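# Return grip85 gripper to the empty stand slot

## Task

Carry the adaptive gripper (tool 'grip85') to the unoccupied slot of the tool stand and seat it completely there (not fully seated means failure). Then unlock, withdraw the tool changer to a good distance from the tool, and finish with the arm released and clear. A tool locked to the arm is treated as part of the arm.

## Robot and tools

ROBOT. One arm with a tool changer at its wrist. It can lock on one of two tools: grip50 (50 mm gripper) or grip85 (85 mm adaptive gripper). tool_id in the result shows grip50, grip85 or none. Readings named after a tool show n/a until that tool is locked and ready.

FRAMES. The scene frame has its origin on the table top under the arm base, +z up, +y to the left when facing along +x. The state line reports the changer face centre (end_effector_position, metres), its orientation (end_effector_quat_wxyz) and velocities, in that frame. The face's own z axis points away from the arm. Motion commands use the face's own x, y, z axes. grip85's grip point sits at (0, 0, 173) mm in face axes when closed, 13 mm closer when fully open. Both grippers close along face x.

THE ROW. Every motion command is a single list of 13 numbers, each in [-1, 1]: dx, dy, dz, rx, ry, rz, tool/lock, grip50_position, grip50_force_limit, grip50_speed, grip85_position, grip85_force_limit, grip85_speed. The first six are an offset, not a pose: a target displacement of the changer face, expressed in the face's own axes, counted from the face pose in the most recent result that showed it (for a later call in the same reply, or before any pose has been shown, from where the robot stands when the action begins). 1.0 equals 0.6 m of travel or 180 degrees; rx, ry, rz form one rotation vector. All zeros drives the arm back to that reference pose, it is not a pause. lock: positive locks, negative unlocks, 0 keeps the last command; each takes about 1 s. Gripper position: +1 fully open, -1 close until stopped. Force limit and speed run from low at -1 to high at +1.

TOOLS.
- execute_actions {"actions": [...], "pictures": bool}: an empty list just reports state. One action {"rows": [[13 numbers], ...], "steps": n} with up to 15 rows and up to 15 steps of 1/30 s; every row is measured from the same reference pose, not from the row before, and the final row repeats to fill the steps. Or one wait {"steps": n}, up to 300, counted from the previous result.
- move {"target": [13 numbers], "speed": m/s 0.002 to 0.5, default 0.25, "stop_force": N 13 to 80, optional}: straight path toward the offset target (same offset rules as above), 0.5 to 10 s long. Its result adds a "move:" line with the ending (done, contact, held, off_target, moving, fault), any limits (paced = clipped, held = some steps blocked) and the remaining distance. With stop_force the path halts when the wrist senses that much push against the direction of travel; use it only with slow, non-rotating moves, and omit it when backing off something you press on.
- wait {"seconds": 0 to 10}: lets time pass with nothing new sent.
- zoom_image {"camera": cam_high, cam_low or cam_wrist, "region": [x0, y0, x1, y1]} pixel box up to 504 by 504 of that 504x504 image.
- finished_scene {"scene": n}: ends and grades the current scene; irreversible.

RESULT LINES. Pose and velocities; Wrist force and Wrist torque in face axes (noisy, offset up to about 5.5 N, saturating near 100 N; force points from the surface into the arm); plate_near, locked, unlocked, in_stand, unlock_refused flags; gripper object_status and position_measured; "Hand target" (where the controller is steering); "pose unreachable" and HELD marks when the clearance check altered or blocked a command.

MOTION LIMITS. Each control step the commanded pose is clipped to 100 mm and 16 degrees from the measured pose, and motion lags commands by about 0.17 s, so large moves may arrive short; check the pose and send the remainder.

STAND AND SEQUENCE. Each slot is a fork holding the tool plate, with 10 mm stops; slots are 180 mm apart. The fork's open side lies toward the face's -y direction, and the plate only fits with face -y pointing out of the opening. Fork arms sit 40 to 70 mm either side of slot centre along face x, their front tips 45 mm toward the opening, their tops 18 mm below a hung plate's face. To return the tool, reverse the removal path: approach at about 20 mm above hanging height (between 10 and 30 mm), slide in along face +y for at least 110 mm, then lower until in_stand reads 1. Hold still, send lock -1, wait for unlocked = 1, then leave along face -z (away from the plate) and out, far from the tool. Unlocking is refused anywhere except in the stand. Locate the empty slot from camera images (zoom helps) and, if needed, by gently touching its fork arms.

AVOID. The arm is stiff: commanding even slightly past a firm contact can trigger a fault stop. Any external force of 150 N, or a joint torque at its load limit (wrist joints 49.6 N m), freezes the arm for 10 s. Approach contacts slowly. Holding loads heats motors; warnings start at 70 °C, brakes engage at 85 °C. Never knock anything off the table, and avoid drops, slams and hard pushes.

Each tool is called after "Call:" as name(argument=value, ...), one argument or row to a line, values as JSON.

## Session

I'll start by looking at the current state of the scene.

Call:
execute_actions(
  actions=[],
)

Scene clock: 0.00 s of 6000.00 s.
end_effector_position=(+0.8680, -0.3604, +0.3937) locked=0 unlocked=1 plate_near=0 in_stand=0 unlock_refused=0 tool_id=none grip50_position_measured=n/a grip50_object_status=n/a grip85_position_measured=n/a grip85_object_status=n/a end_effector_quat_wxyz=(+0.192, +0.669, -0.481, -0.532) end_effector_velocity=(-0.001, -0.000, -0.001) end_effector_angular_velocity=(+0.002, +0.002, +0.000)
Joint positions: [-0.486 -0.661  0.669 -0.387 -1.809  2.446]
Joint velocities: [-0.    -0.     0.003  0.    -0.001 -0.001]
Motor temperatures (°C, as the motors report them): [20 21 19 30 26 27]
Wrist force (N, on the end effector, along its own x y z axes, offset not removed): no reading
Wrist torque (N m, same axes, about the end effector's origin, offset not removed): no reading
Hand target: +0.868, -0.360, +0.394; +0.192, +0.669, -0.481, -0.532

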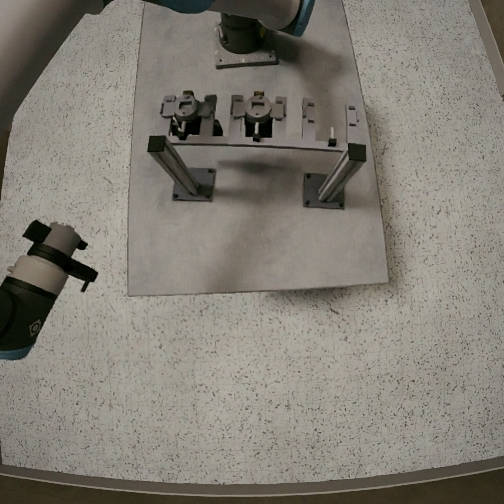

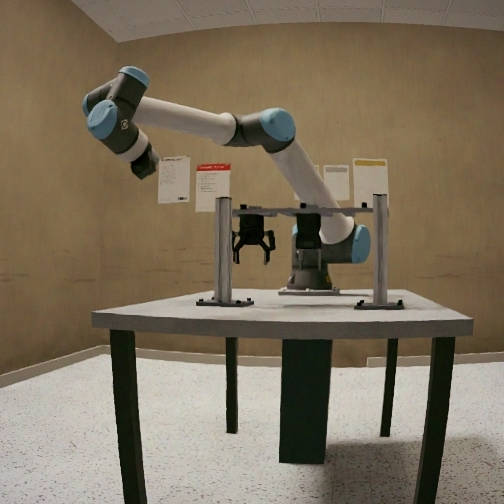

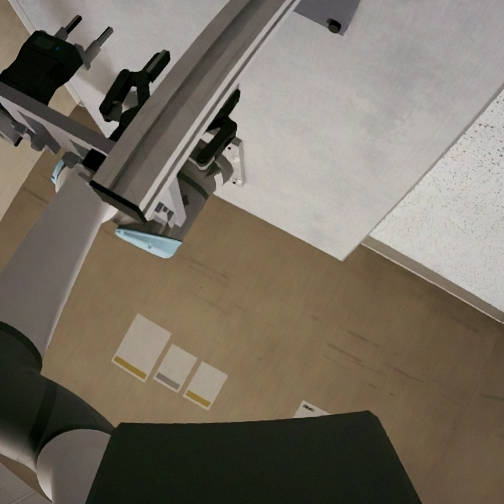

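Call:
zoom_image(
  camera="cam_high",
  region=[130, 60, 390, 230],
)

Call:
zoom_image(
  camera="cam_low",
  region=[180, 170, 420, 330],
)

Region (130, 60, 390, 230) of cam_high's 504x504 image, scaled by 1.938, with more detail than that image has; it fills the top 330 rows of this view, and the rest is white.

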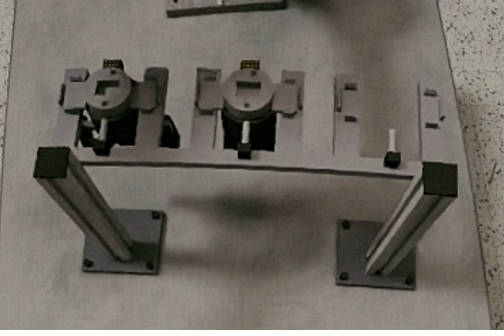

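Region (180, 170, 420, 330) of cam_low's 504x504 image, scaled by 2.100, with more detail than that image has.

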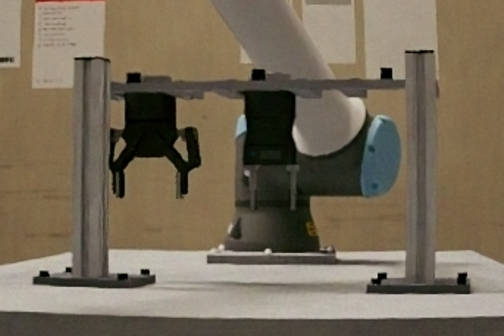

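Call:
move(
  target=[-0.4152, 0.2206, 0.5891, -0.2221, 0.4730, -0.7512, 0, 1, 0, 0, 1, 0, 0],
  speed=0.4,
)

Scene clock: 74.17 s of 6000.00 s.
end_effector_position=(+0.5000, -0.1195, +0.4983) locked=0 unlocked=1 plate_near=0 in_stand=0 unlock_refused=0 tool_id=none grip50_position_measured=n/a grip50_object_status=n/a grip85_position_measured=n/a grip85_object_status=n/a end_effector_quat_wxyz=(+0.001, +0.707, +0.707, -0.001) end_effector_velocity=(-0.001, +0.001, +0.001) end_effector_angular_velocity=(+0.006, -0.003, +0.008)
Joint positions: [-0.533 -1.904  2.069 -1.737 -1.572 -0.581]
Joint velocities: [-0.003 -0.003  0.     0.004  0.007 -0.011]
Motor temperatures (°C, as the motors report them): [20 21 20 30 26 27]
Wrist force (N, on the end effector, along its own x y z axes, offset not removed): [2.5 0.2 0.7]
Wrist torque (N m, same axes, about the end effector's origin, offset not removed): [0.43 -0.59 0.12]
Hand target: +0.500, -0.119, +0.498; +0.000, +0.707, +0.707, -0.001
Off the commanded pose: 0.002 m, 0 deg.
After step 90, 67.00 s passed at rest.
move: done

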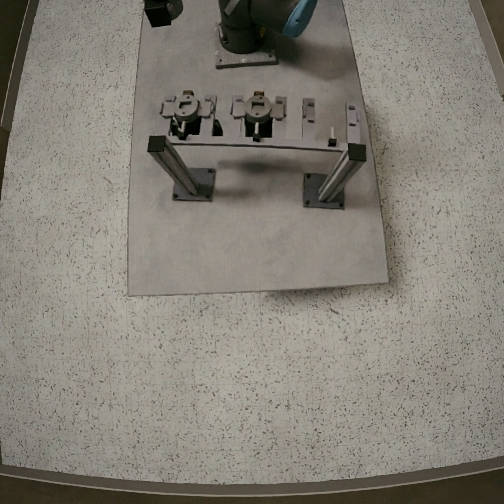

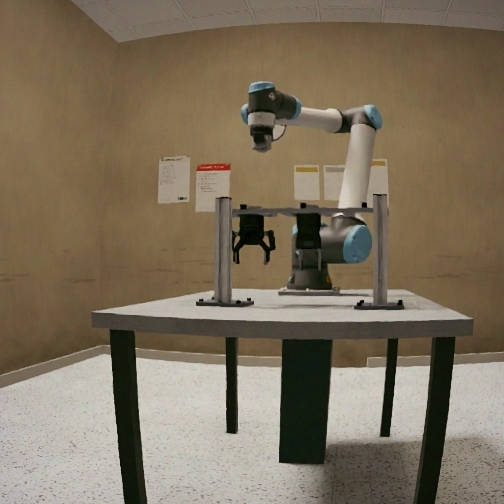

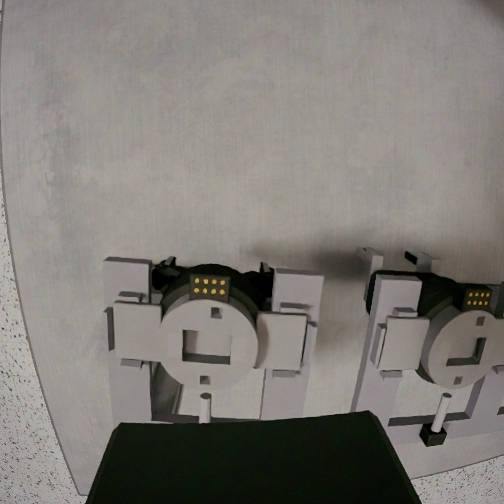

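Call:
zoom_image(
  camera="cam_wrist",
  region=[80, 230, 340, 450],
)

Call:
zoom_image(
  camera="cam_wrist",
  region=[300, 230, 504, 460],
)

Region (80, 230, 340, 450) of cam_wrist's 504x504 image, scaled by 1.938, with more detail than that image has; it fills the top 426 rows of this view, and the rest is white.

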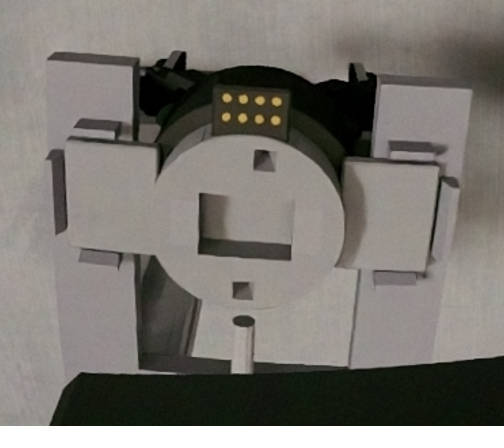

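Region (300, 230, 504, 460) of cam_wrist's 504x504 image, scaled by 2.191, with more detail than that image has; it fills the left 447 columns of this view, and the rest is white.

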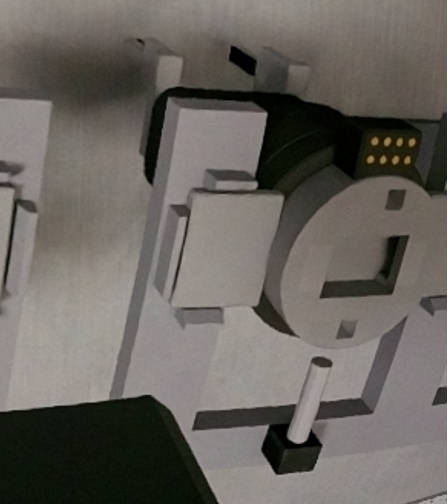

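Call:
zoom_image(
  camera="cam_low",
  region=[200, 80, 400, 320],
)

Region (200, 80, 400, 320) of cam_low's 504x504 image, scaled by 2.100, with more detail than that image has.

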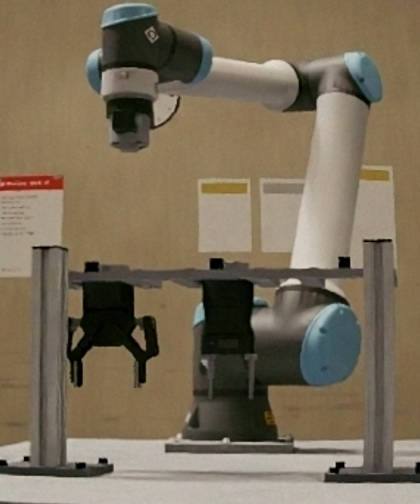

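Call:
zoom_image(
  camera="cam_wrist",
  region=[90, 245, 216, 371],
)

Call:
zoom_image(
  camera="cam_wrist",
  region=[210, 255, 336, 381],
)

Call:
zoom_image(
  camera="cam_wrist",
  region=[140, 310, 266, 436],
)

Region (90, 245, 216, 371) of cam_wrist's 504x504 image, scaled by 4.000, with more detail than that image has.

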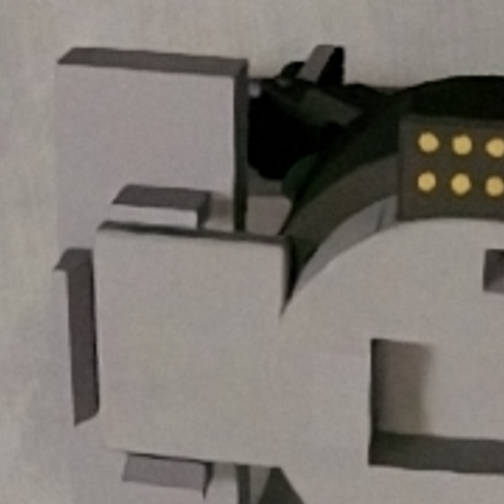

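Region (210, 255, 336, 381) of cam_wrist's 504x504 image, scaled by 4.000, with more detail than that image has.

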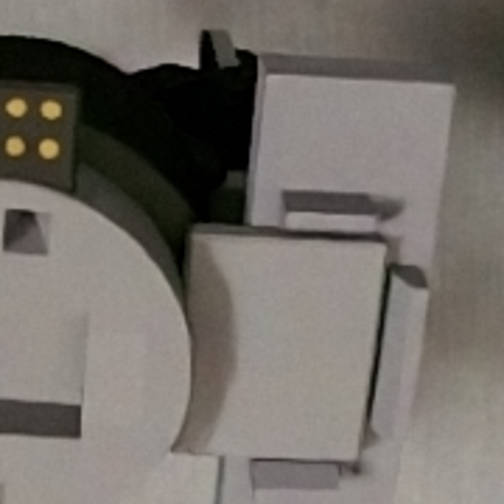

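Region (140, 310, 266, 436) of cam_wrist's 504x504 image, scaled by 4.000, with more detail than that image has.

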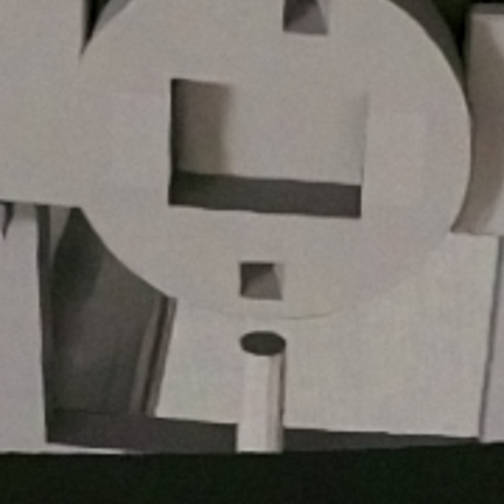

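Call:
move(
  target=[0.59633, 0.06667, 0, 0, 0, 0, 0, 1, 0, 0, 1, 0, 0],
  speed=0.3,
)

Scene clock: 195.97 s of 6000.00 s.
end_effector_position=(+0.5404, +0.2377, +0.4973) locked=0 unlocked=1 plate_near=0 in_stand=0 unlock_refused=0 tool_id=none grip50_position_measured=n/a grip50_object_status=n/a grip85_position_measured=n/a grip85_object_status=n/a end_effector_quat_wxyz=(+0.001, +0.707, +0.707, -0.001) end_effector_velocity=(+0.001, +0.003, +0.000) end_effector_angular_velocity=(+0.001, +0.001, +0.000)
Joint positions: [ 0.163 -1.76   1.967 -1.778 -1.574  0.116]
Joint velocities: [ 0.004  0.003 -0.003  0.     0.001  0.004]
Motor temperatures (°C, as the motors report them): [20 21 20 30 26 27]
Wrist force (N, on the end effector, along its own x y z axes, offset not removed): [-0.1 1.9 1.4]
Wrist torque (N m, same axes, about the end effector's origin, offset not removed): [0.54 -0.35 0.02]
Hand target: +0.540, +0.238, +0.497; +0.001, +0.707, +0.707, -0.002
Off the commanded pose: 0.001 m, 0 deg.
After step 90, 117.00 s passed at rest.
move: done

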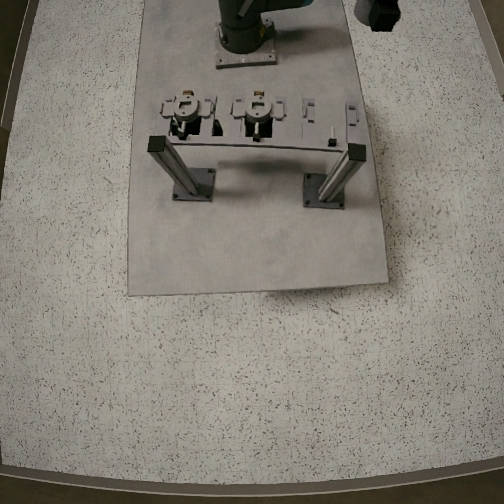

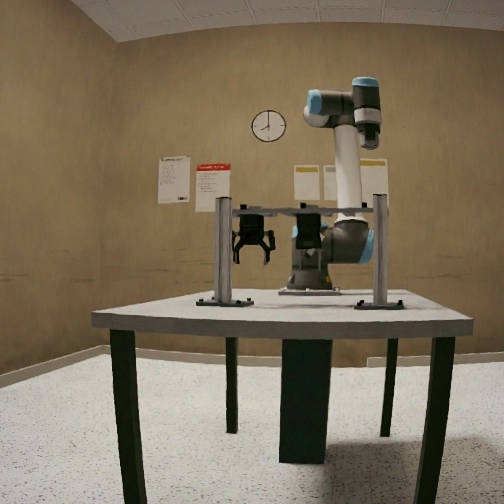

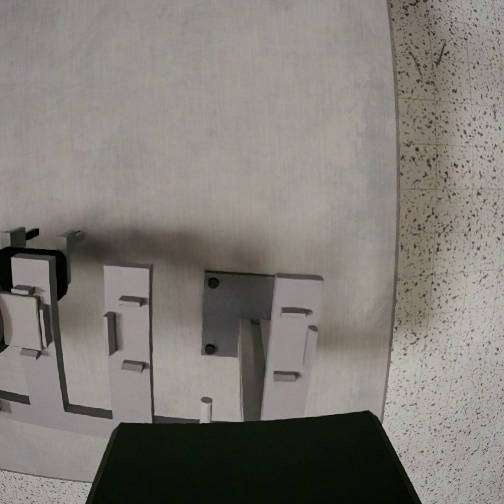

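Call:
zoom_image(
  camera="cam_wrist",
  region=[90, 245, 216, 371],
)

Call:
zoom_image(
  camera="cam_wrist",
  region=[210, 255, 336, 381],
)

Call:
zoom_image(
  camera="cam_wrist",
  region=[140, 310, 266, 436],
)

Region (90, 245, 216, 371) of cam_wrist's 504x504 image, scaled by 4.000, with more detail than that image has.

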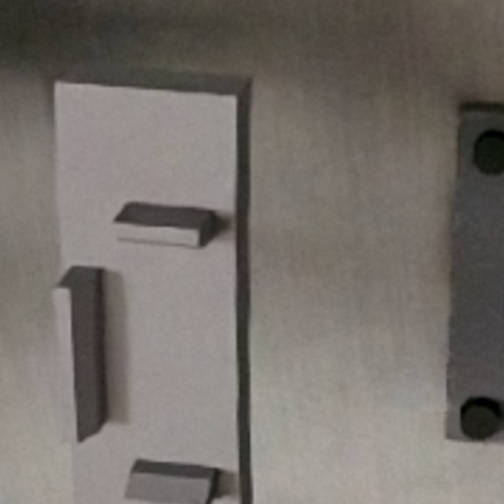

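Region (210, 255, 336, 381) of cam_wrist's 504x504 image, scaled by 4.000, with more detail than that image has.

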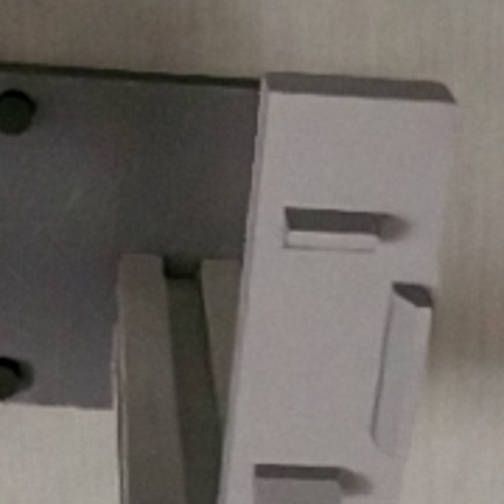

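Region (140, 310, 266, 436) of cam_wrist's 504x504 image, scaled by 4.000, with more detail than that image has.

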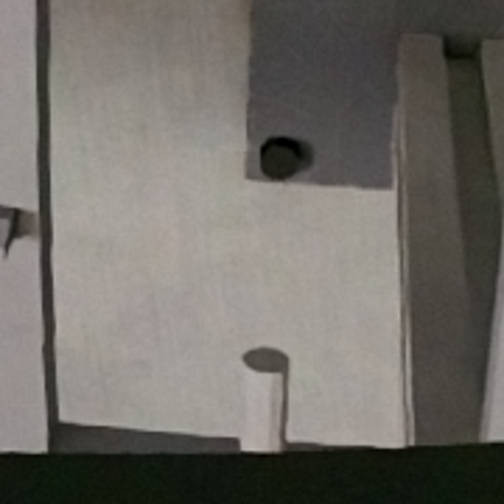

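Call:
move(
  target=[-0.64117, 0.01767, 0.1455, 0, 0, 0.53833, 0, 1, 0, 0, 1, 0, 0],
  speed=0.4,
)

Scene clock: 253.67 s of 6000.00 s.
end_effector_position=(+0.5505, -0.1467, +0.4112) locked=0 unlocked=1 plate_near=0 in_stand=0 unlock_refused=0 tool_id=none grip50_position_measured=n/a grip50_object_status=n/a grip85_position_measured=n/a grip85_object_status=n/a end_effector_quat_wxyz=(+0.001, +0.998, -0.060, -0.000) end_effector_velocity=(-0.000, -0.003, -0.000) end_effector_angular_velocity=(-0.000, +0.001, -0.010)
Joint positions: [-0.524 -1.753  2.12  -1.938 -1.572  1.119]
Joint velocities: [-0.004  0.002 -0.001 -0.001 -0.001  0.006]
Motor temperatures (°C, as the motors report them): [20 21 20 30 26 27]
Wrist force (N, on the end effector, along its own x y z axes, offset not removed): [0.7 -0.4 2.7]
Wrist torque (N m, same axes, about the end effector's origin, offset not removed): [0.46 -0.48 0.13]
Hand target: +0.551, -0.147, +0.411; +0.001, +0.998, -0.060, -0.000
Off the commanded pose: 0.001 m, 0 deg.
After step 90, 52.00 s passed at rest.
move: done

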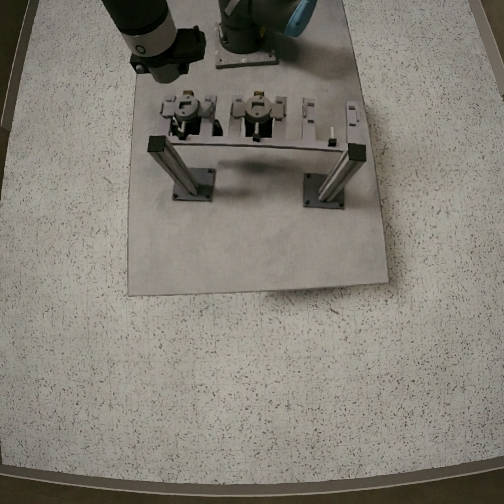

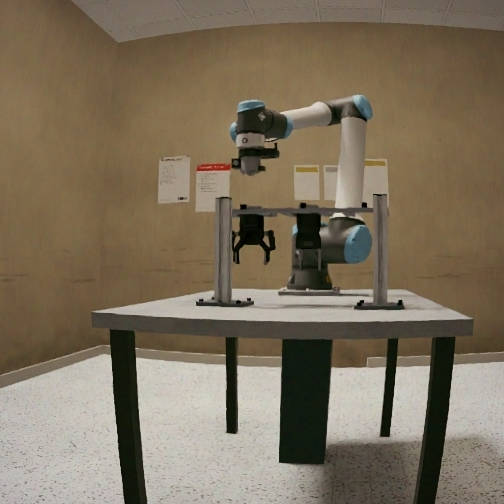

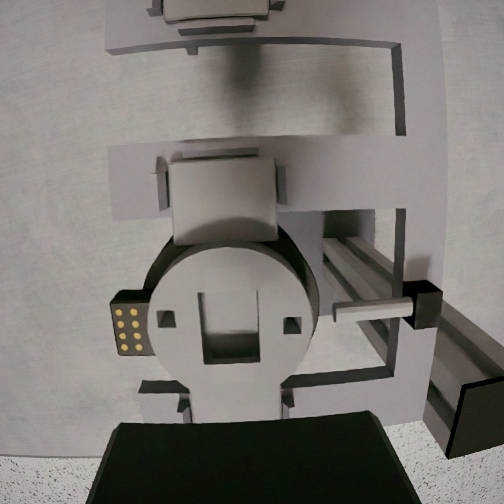

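Call:
zoom_image(
  camera="cam_wrist",
  region=[130, 230, 340, 440],
)

Call:
zoom_image(
  camera="cam_wrist",
  region=[180, 270, 306, 396],
)

Call:
zoom_image(
  camera="cam_low",
  region=[200, 90, 326, 280],
)

Region (130, 230, 340, 440) of cam_wrist's 504x504 image, scaled by 2.400, with more detail than that image has.

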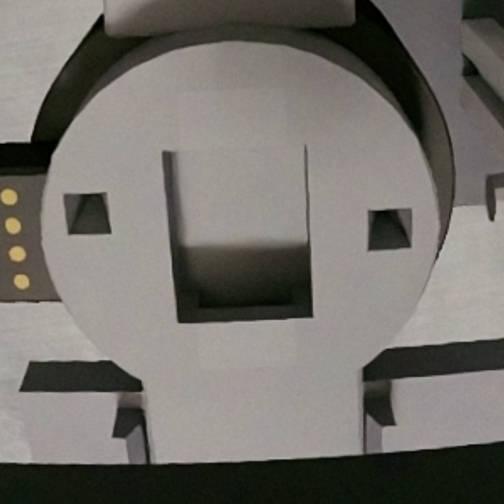

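Region (180, 270, 306, 396) of cam_wrist's 504x504 image, scaled by 4.000, with more detail than that image has.

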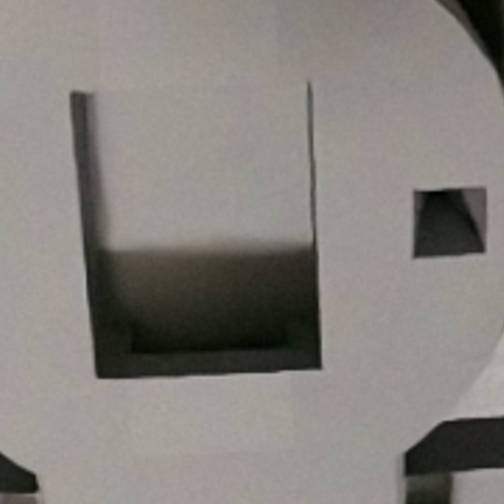

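Region (200, 90, 326, 280) of cam_low's 504x504 image, scaled by 2.653, with more detail than that image has; it fills the left 334 columns of this view, and the rest is white.

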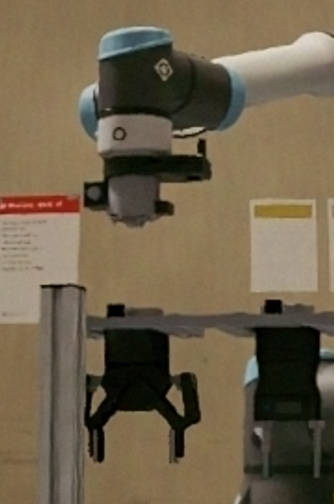

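Call:
move(
  target=[0, 0, 0, 0, 0, -0.5, 0, 1, 0, 0, 1, 0, 0],
  speed=0.5,
)

Scene clock: 272.07 s of 6000.00 s.
end_effector_position=(+0.5506, -0.1467, +0.4112) locked=0 unlocked=1 plate_near=0 in_stand=0 unlock_refused=0 tool_id=none grip50_position_measured=n/a grip50_object_status=n/a grip85_position_measured=n/a grip85_object_status=n/a end_effector_quat_wxyz=(+0.001, +0.748, +0.663, -0.001) end_effector_velocity=(+0.001, +0.001, +0.001) end_effector_angular_velocity=(-0.001, -0.001, +0.013)
Joint positions: [-0.524 -1.753  2.12  -1.938 -1.572 -0.451]
Joint velocities: [ 0.001 -0.    -0.001  0.    -0.    -0.012]
Motor temperatures (°C, as the motors report them): [20 21 20 30 26 27]
Wrist force (N, on the end effector, along its own x y z axes, offset not removed): [1.3 -1.1 3.5]
Wrist torque (N m, same axes, about the end effector's origin, offset not removed): [0.26 -0.54 0.17]
Hand target: +0.551, -0.147, +0.411; +0.001, +0.748, +0.664, -0.001
Off the commanded pose: 0.000 m, 0 deg.
After step 90, 13.20 s passed at rest.
move: done

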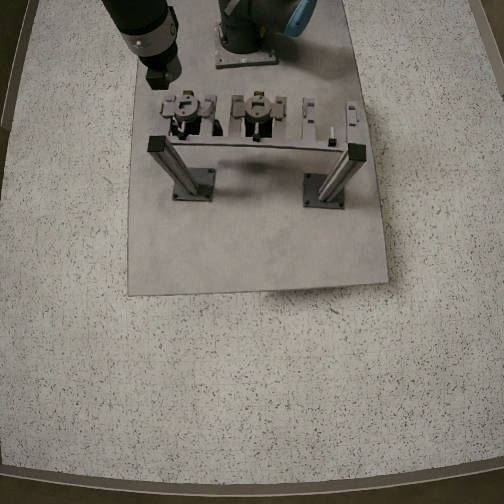

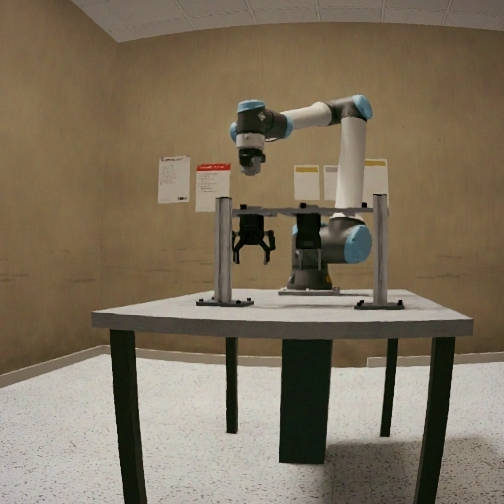

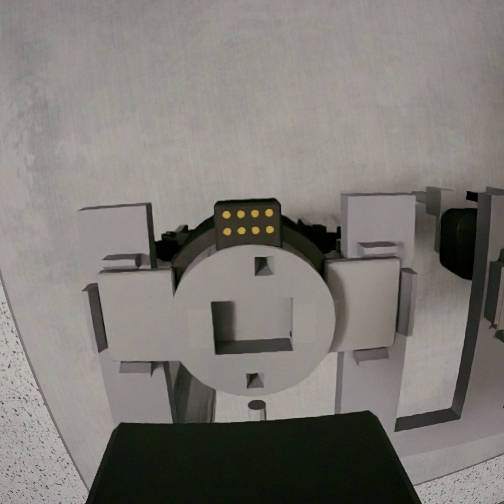

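Call:
zoom_image(
  camera="cam_wrist",
  region=[190, 270, 316, 396],
)

Call:
zoom_image(
  camera="cam_wrist",
  region=[150, 190, 360, 430],
)

Region (190, 270, 316, 396) of cam_wrist's 504x504 image, scaled by 4.000, with more detail than that image has.

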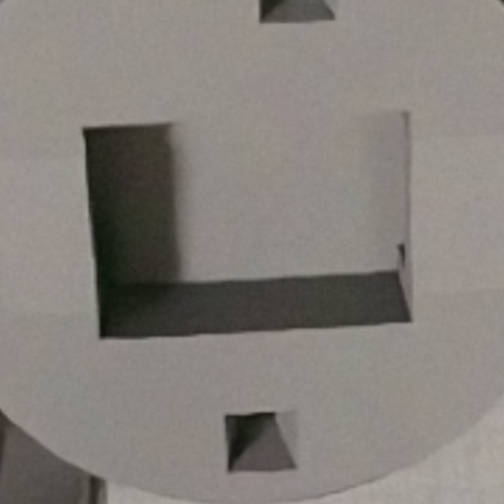

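Region (150, 190, 360, 430) of cam_wrist's 504x504 image, scaled by 2.100, with more detail than that image has; it fills the left 441 columns of this view, and the rest is white.

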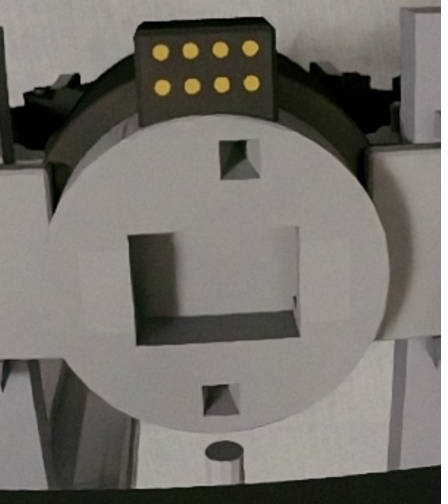

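Call:
zoom_image(
  camera="cam_wrist",
  region=[60, 180, 440, 450],
)

Call:
zoom_image(
  camera="cam_wrist",
  region=[70, 190, 196, 316],
)

Call:
zoom_image(
  camera="cam_wrist",
  region=[310, 180, 436, 306],
)

Region (60, 180, 440, 450) of cam_wrist's 504x504 image, scaled by 1.326, with more detail than that image has; it fills the top 358 rows of this view, and the rest is white.

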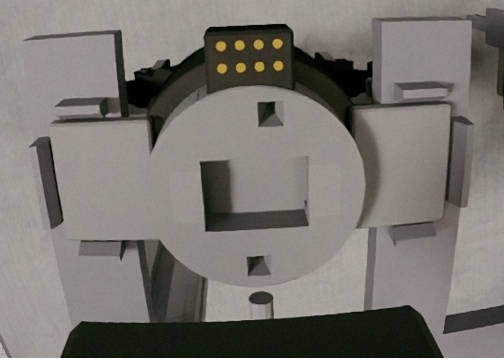

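Region (70, 190, 196, 316) of cam_wrist's 504x504 image, scaled by 4.000, with more detail than that image has.

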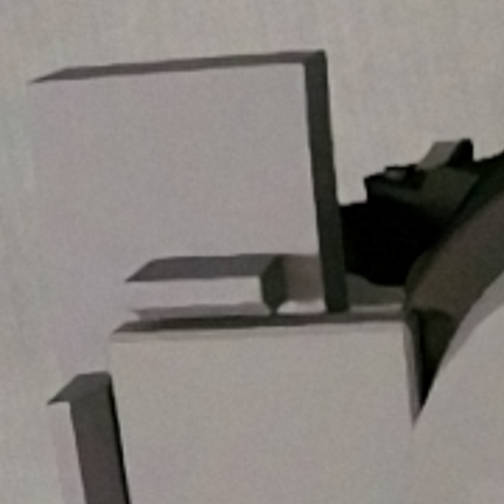

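Region (310, 180, 436, 306) of cam_wrist's 504x504 image, scaled by 4.000, with more detail than that image has.

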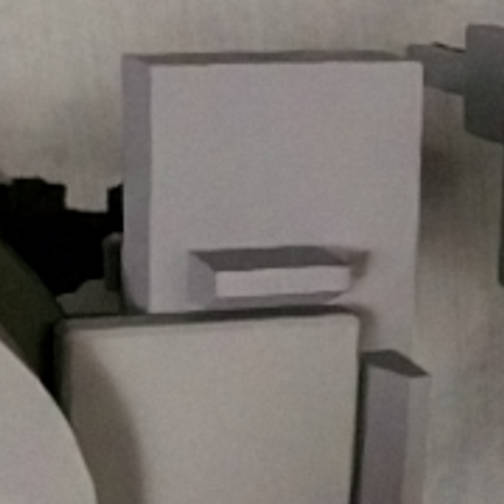

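Call:
move(
  target=[0.006967, -0.0075, 0.11667, 0, 0, 0, 0, 1, 0, 0, 1, 0, 0],
  speed=0.1,
)

Scene clock: 346.90 s of 6000.00 s.
end_effector_position=(+0.5466, -0.1422, +0.3414) locked=0 unlocked=1 plate_near=0 in_stand=0 unlock_refused=0 tool_id=none grip50_position_measured=n/a grip50_object_status=n/a grip85_position_measured=n/a grip85_object_status=n/a end_effector_quat_wxyz=(+0.001, +0.748, +0.663, -0.001) end_effector_velocity=(+0.000, -0.000, -0.002) end_effector_angular_velocity=(-0.000, +0.000, -0.001)
Joint positions: [-0.521 -1.704  2.215 -2.082 -1.572 -0.447]
Joint velocities: [-0.     0.003  0.001 -0.004 -0.     0.001]
Motor temperatures (°C, as the motors report them): [20 21 20 30 26 27]
Wrist force (N, on the end effector, along its own x y z axes, offset not removed): [0.9 -3.0 4.3]
Wrist torque (N m, same axes, about the end effector's origin, offset not removed): [0.22 -0.49 -0.01]
Hand target: +0.547, -0.142, +0.341; +0.001, +0.748, +0.663, -0.001
Off the commanded pose: 0.000 m, 0 deg.
After step 90, 70.67 s passed at rest.
move: done

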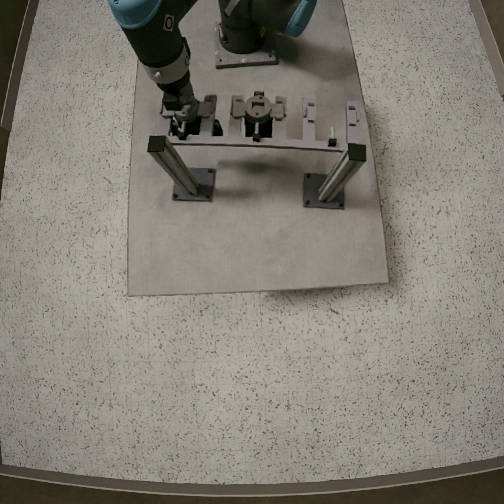

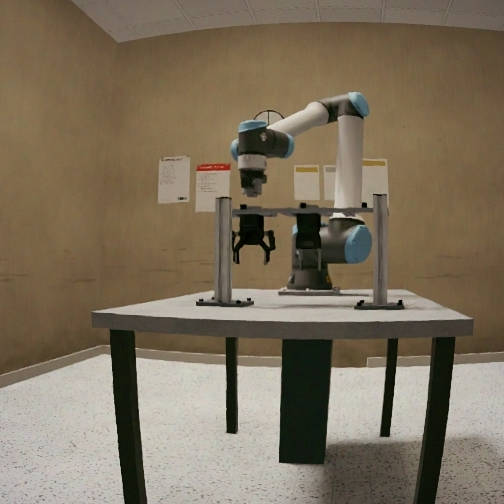

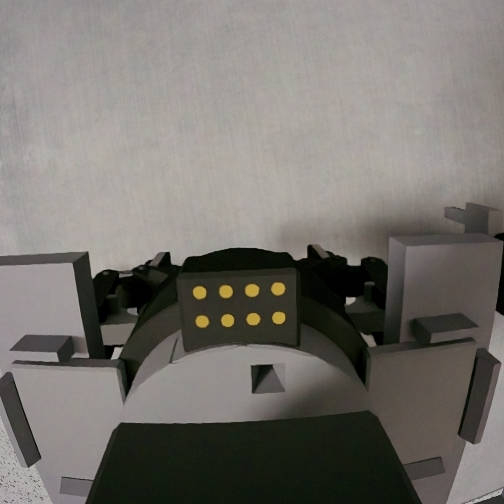

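Call:
zoom_image(
  camera="cam_wrist",
  region=[160, 240, 320, 400],
)

Call:
zoom_image(
  camera="cam_wrist",
  region=[60, 340, 200, 480],
)

Call:
zoom_image(
  camera="cam_wrist",
  region=[300, 330, 440, 470],
)

Call:
zoom_image(
  camera="cam_low",
  region=[215, 150, 295, 230],
)

Region (160, 240, 320, 400) of cam_wrist's 504x504 image, scaled by 3.150, with more detail than that image has.

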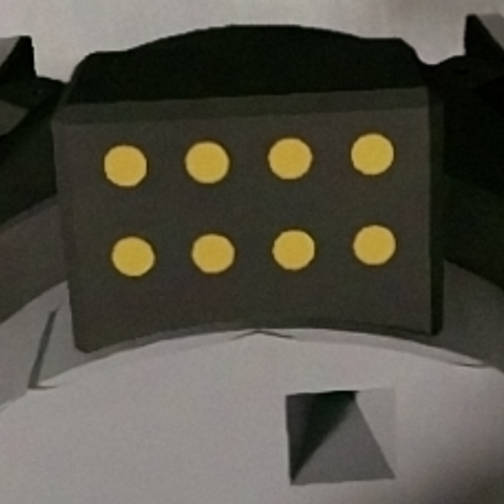

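Region (60, 340, 200, 480) of cam_wrist's 504x504 image, scaled by 3.600, with more detail than that image has.

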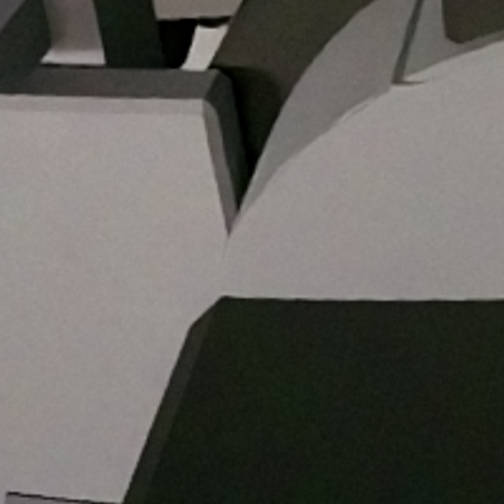

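Region (300, 330, 440, 470) of cam_wrist's 504x504 image, scaled by 3.600, with more detail than that image has.

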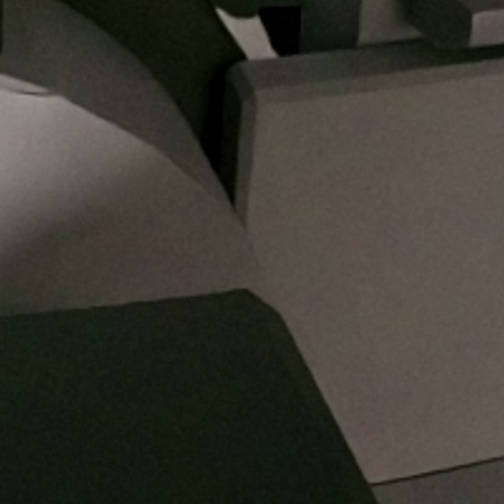

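Region (215, 150, 295, 230) of cam_low's 504x504 image, scaled by 6.300, with more detail than that image has.

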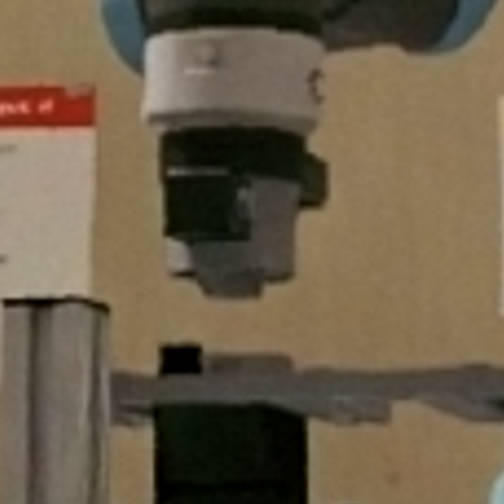

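Call:
move(
  target=[0, 0, 0.045, 0, 0, 0, 0, 1, 0, 0, 1, 0, 0],
  speed=0.03,
  stop_force=15,
)

Scene clock: 408.77 s of 6000.00 s.
end_effector_position=(+0.5467, -0.1422, +0.3146) locked=0 unlocked=1 plate_near=0 in_stand=0 unlock_refused=0 tool_id=none grip50_position_measured=n/a grip50_object_status=n/a grip85_position_measured=n/a grip85_object_status=n/a end_effector_quat_wxyz=(+0.001, +0.748, +0.663, -0.001) end_effector_velocity=(-0.000, +0.001, -0.002) end_effector_angular_velocity=(+0.001, +0.000, +0.001)
Joint positions: [-0.521 -1.675  2.245 -2.141 -1.572 -0.447]
Joint velocities: [ 0.001  0.002  0.003 -0.004  0.001  0.   ]
Motor temperatures (°C, as the motors report them): [20 21 20 30 26 27]
Wrist force (N, on the end effector, along its own x y z axes, offset not removed): [-0.5 -3.7 3.2]
Wrist torque (N m, same axes, about the end effector's origin, offset not removed): [0.06 -0.42 0.02]
Hand target: +0.547, -0.142, +0.314; +0.001, +0.748, +0.663, -0.001
Off the commanded pose: 0.000 m, 0 deg.
After step 90, 57.63 s passed at rest.
move: done

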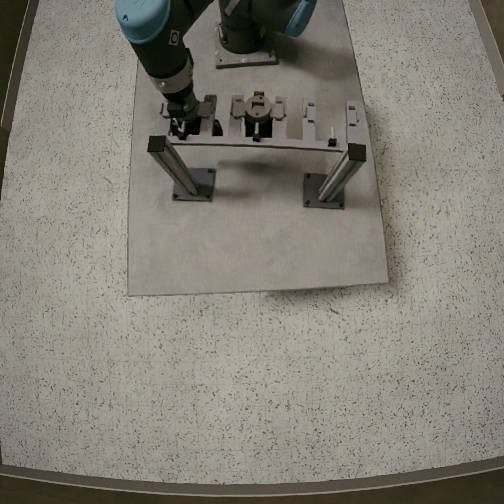

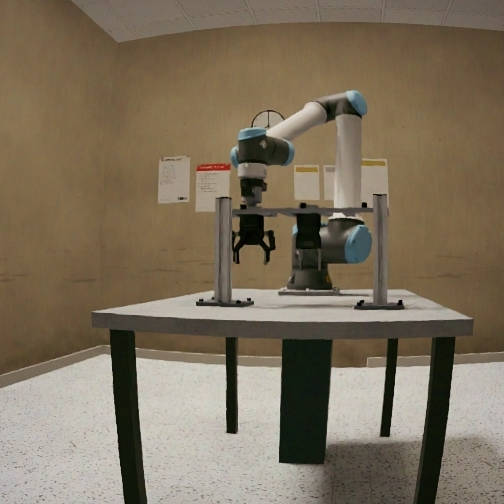

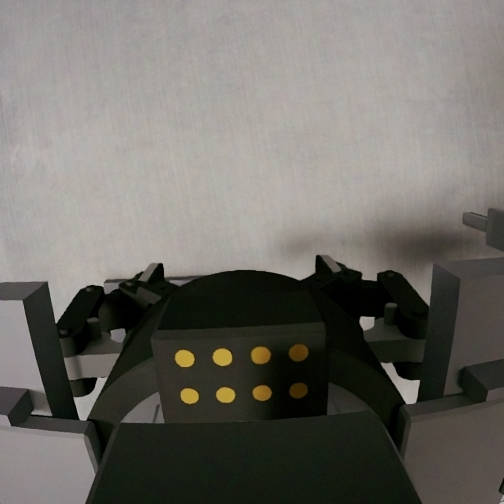

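Call:
zoom_image(
  camera="cam_wrist",
  region=[100, 300, 400, 450],
)

Call:
zoom_image(
  camera="cam_low",
  region=[215, 150, 295, 230],
)

Region (100, 300, 400, 450) of cam_wrist's 504x504 image, scaled by 1.680, with more detail than that image has.

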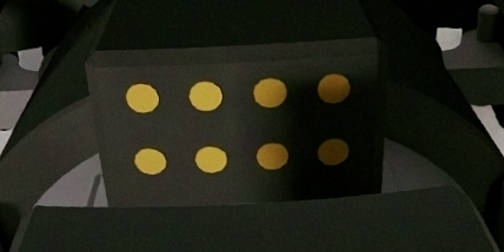

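Region (215, 150, 295, 230) of cam_low's 504x504 image, scaled by 6.300, with more detail than that image has.

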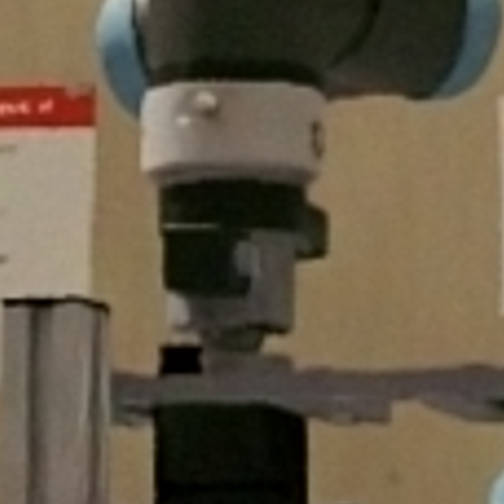

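Call:
move(
  target=[0, 0, 0.0275, 0, 0, 0, 0, 1, 0, 0, 1, 0, 0],
  speed=0.004,
  stop_force=13,
)

Scene clock: 425.37 s of 6000.00 s.
end_effector_position=(+0.5467, -0.1423, +0.2999) locked=0 unlocked=1 plate_near=1 in_stand=1 unlock_refused=0 tool_id=none grip50_position_measured=n/a grip50_object_status=n/a grip85_position_measured=n/a grip85_object_status=n/a end_effector_quat_wxyz=(+0.001, +0.748, +0.663, -0.001) end_effector_velocity=(-0.000, -0.001, +0.001) end_effector_angular_velocity=(+0.001, +0.001, -0.003)
Joint positions: [-0.521 -1.658  2.261 -2.175 -1.572 -0.447]
Joint velocities: [-0.001 -0.001 -0.001  0.004  0.001  0.001]
Motor temperatures (°C, as the motors report them): [20 21 20 30 26 27]
Wrist force (N, on the end effector, along its own x y z axes, offset not removed): [-1.1 4.3 -20.8]
Wrist torque (N m, same axes, about the end effector's origin, offset not removed): [0.80 0.27 0.28]
Hand target: +0.547, -0.142, +0.300; +0.001, +0.748, +0.663, -0.001
Off the commanded pose: 0.002 m, 0 deg.
After step 90, 9.60 s passed at rest.
move: contact

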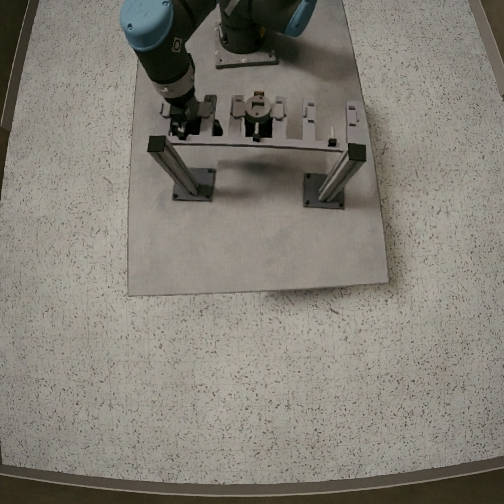

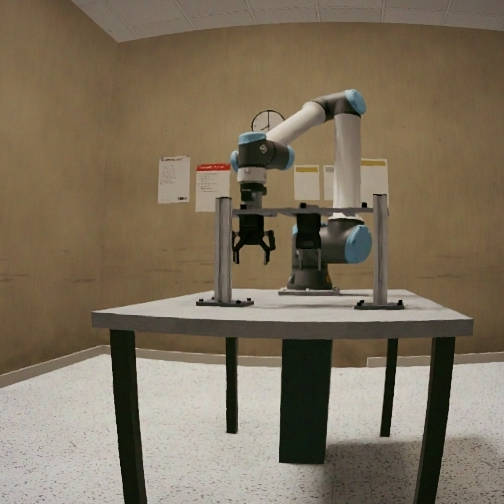

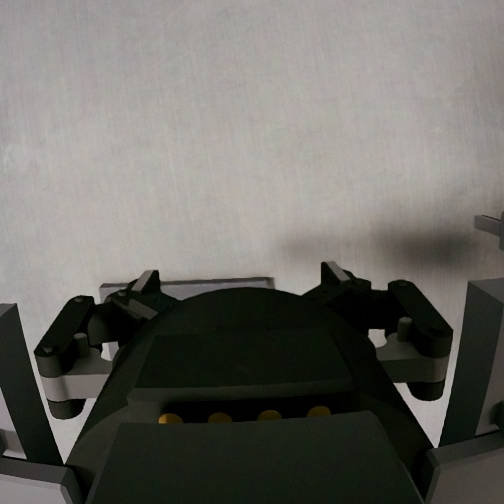

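Call:
execute_actions(
  actions=[
    {"rows": [[0, 0, 0, 0, 0, 0, 1, 1, 0, 0, 1, 0, 0]], "steps": 15},
  ],
  pictures=false,
)

Call:
execute_actions(
  actions=[
    {"steps": 24},
  ],
  pictures=false,
)

Scene clock: 430.83 s of 6000.00 s.
end_effector_position=(+0.5468, -0.1424, +0.3000) locked=0 unlocked=0 plate_near=1 in_stand=1 unlock_refused=0 tool_id=none grip50_position_measured=n/a grip50_object_status=n/a grip85_position_measured=n/a grip85_object_status=n/a end_effector_quat_wxyz=(+0.001, +0.748, +0.663, -0.001) end_effector_velocity=(+0.000, +0.000, +0.000) end_effector_angular_velocity=(-0.000, -0.001, +0.001)
Joint positions: [-0.521 -1.658  2.261 -2.175 -1.572 -0.447]
Joint velocities: [ 0.    -0.    -0.    -0.     0.    -0.001]
Motor temperatures (°C, as the motors report them): [20 21 20 30 26 27]
Wrist force (N, on the end effector, along its own x y z axes, offset not removed): [3.9 -4.6 -16.7]
Wrist torque (N m, same axes, about the end effector's origin, offset not removed): [0.54 -0.07 0.10]
Hand target: +0.547, -0.142, +0.300; +0.001, +0.748, +0.663, -0.001
Off the commanded pose: 0.000 m, 0 deg.
Steps of this call (steps 1 to 90: nothing new was sent; then 1.97 s passed at rest; steps 91 to 105: all 15 steps of this action). Readings (end_effector_position | what the end effector reports):
91: (+0.5467, -0.1423, +0.3001) | locked=0 unlocked=0 plate_near=1 in_stand=1 unlock_refused=0 tool_id=none grip50_position_measured=n/a grip50_object_status=n/a grip85_position_measured=n/a grip85_object_status=n/a
92: (+0.5467, -0.1423, +0.3001) | locked=0 unlocked=0 plate_near=1 in_stand=1 unlock_refused=0 tool_id=none grip50_position_measured=n/a grip50_object_status=n/a grip85_position_measured=n/a grip85_object_status=n/a
94: (+0.5467, -0.1423, +0.3001) | locked=0 unlocked=0 plate_near=1 in_stand=1 unlock_refused=0 tool_id=none grip50_position_measured=n/a grip50_object_status=n/a grip85_position_measured=n/a grip85_object_status=n/a
98: (+0.5468, -0.1423, +0.3001) | locked=0 unlocked=0 plate_near=1 in_stand=1 unlock_refused=0 tool_id=none grip50_position_measured=n/a grip50_object_status=n/a grip85_position_measured=n/a grip85_object_status=n/a
105: the state above

Scene clock: 431.63 s of 6000.00 s.
end_effector_position=(+0.5468, -0.1424, +0.3000) locked=1 unlocked=0 plate_near=1 in_stand=1 unlock_refused=0 tool_id=grip85 grip50_position_measured=n/a grip50_object_status=n/a grip85_position_measured=n/a grip85_object_status=n/a end_effector_quat_wxyz=(+0.001, +0.748, +0.663, -0.001) end_effector_velocity=(+0.001, -0.002, +0.002) end_effector_angular_velocity=(-0.003, -0.003, +0.000)
Joint positions: [-0.521 -1.658  2.261 -2.175 -1.572 -0.447]
Joint velocities: [-0.001 -0.    -0.004  0.    -0.001 -0.001]
Motor temperatures (°C, as the motors report them): [20 21 20 30 26 27]
Wrist force (N, on the end effector, along its own x y z axes, offset not removed): [0.4 2.5 -41.9]
Wrist torque (N m, same axes, about the end effector's origin, offset not removed): [1.50 2.08 -0.01]
Hand target: +0.547, -0.142, +0.300; +0.001, +0.748, +0.663, -0.001
Off the commanded pose: 0.000 m, 0 deg.
Steps of this call (steps 1 to 24: nothing new was sent). Readings (end_effector_position | what the end effector reports):
1: (+0.5468, -0.1424, +0.3000) | locked=0 unlocked=0 plate_near=1 in_stand=1 unlock_refused=0 tool_id=none grip50_position_measured=n/a grip50_object_status=n/a grip85_position_measured=n/a grip85_object_status=n/a
2: (+0.5468, -0.1424, +0.3000) | locked=0 unlocked=0 plate_near=1 in_stand=1 unlock_refused=0 tool_id=none grip50_position_measured=n/a grip50_object_status=n/a grip85_position_measured=n/a grip85_object_status=n/a
4: (+0.5468, -0.1424, +0.3000) | locked=0 unlocked=0 plate_near=1 in_stand=1 unlock_refused=0 tool_id=none grip50_position_measured=n/a grip50_object_status=n/a grip85_position_measured=n/a grip85_object_status=n/a
8: (+0.5468, -0.1424, +0.3000) | locked=0 unlocked=0 plate_near=1 in_stand=1 unlock_refused=0 tool_id=none grip50_position_measured=n/a grip50_object_status=n/a grip85_position_measured=n/a grip85_object_status=n/a
24: the state above


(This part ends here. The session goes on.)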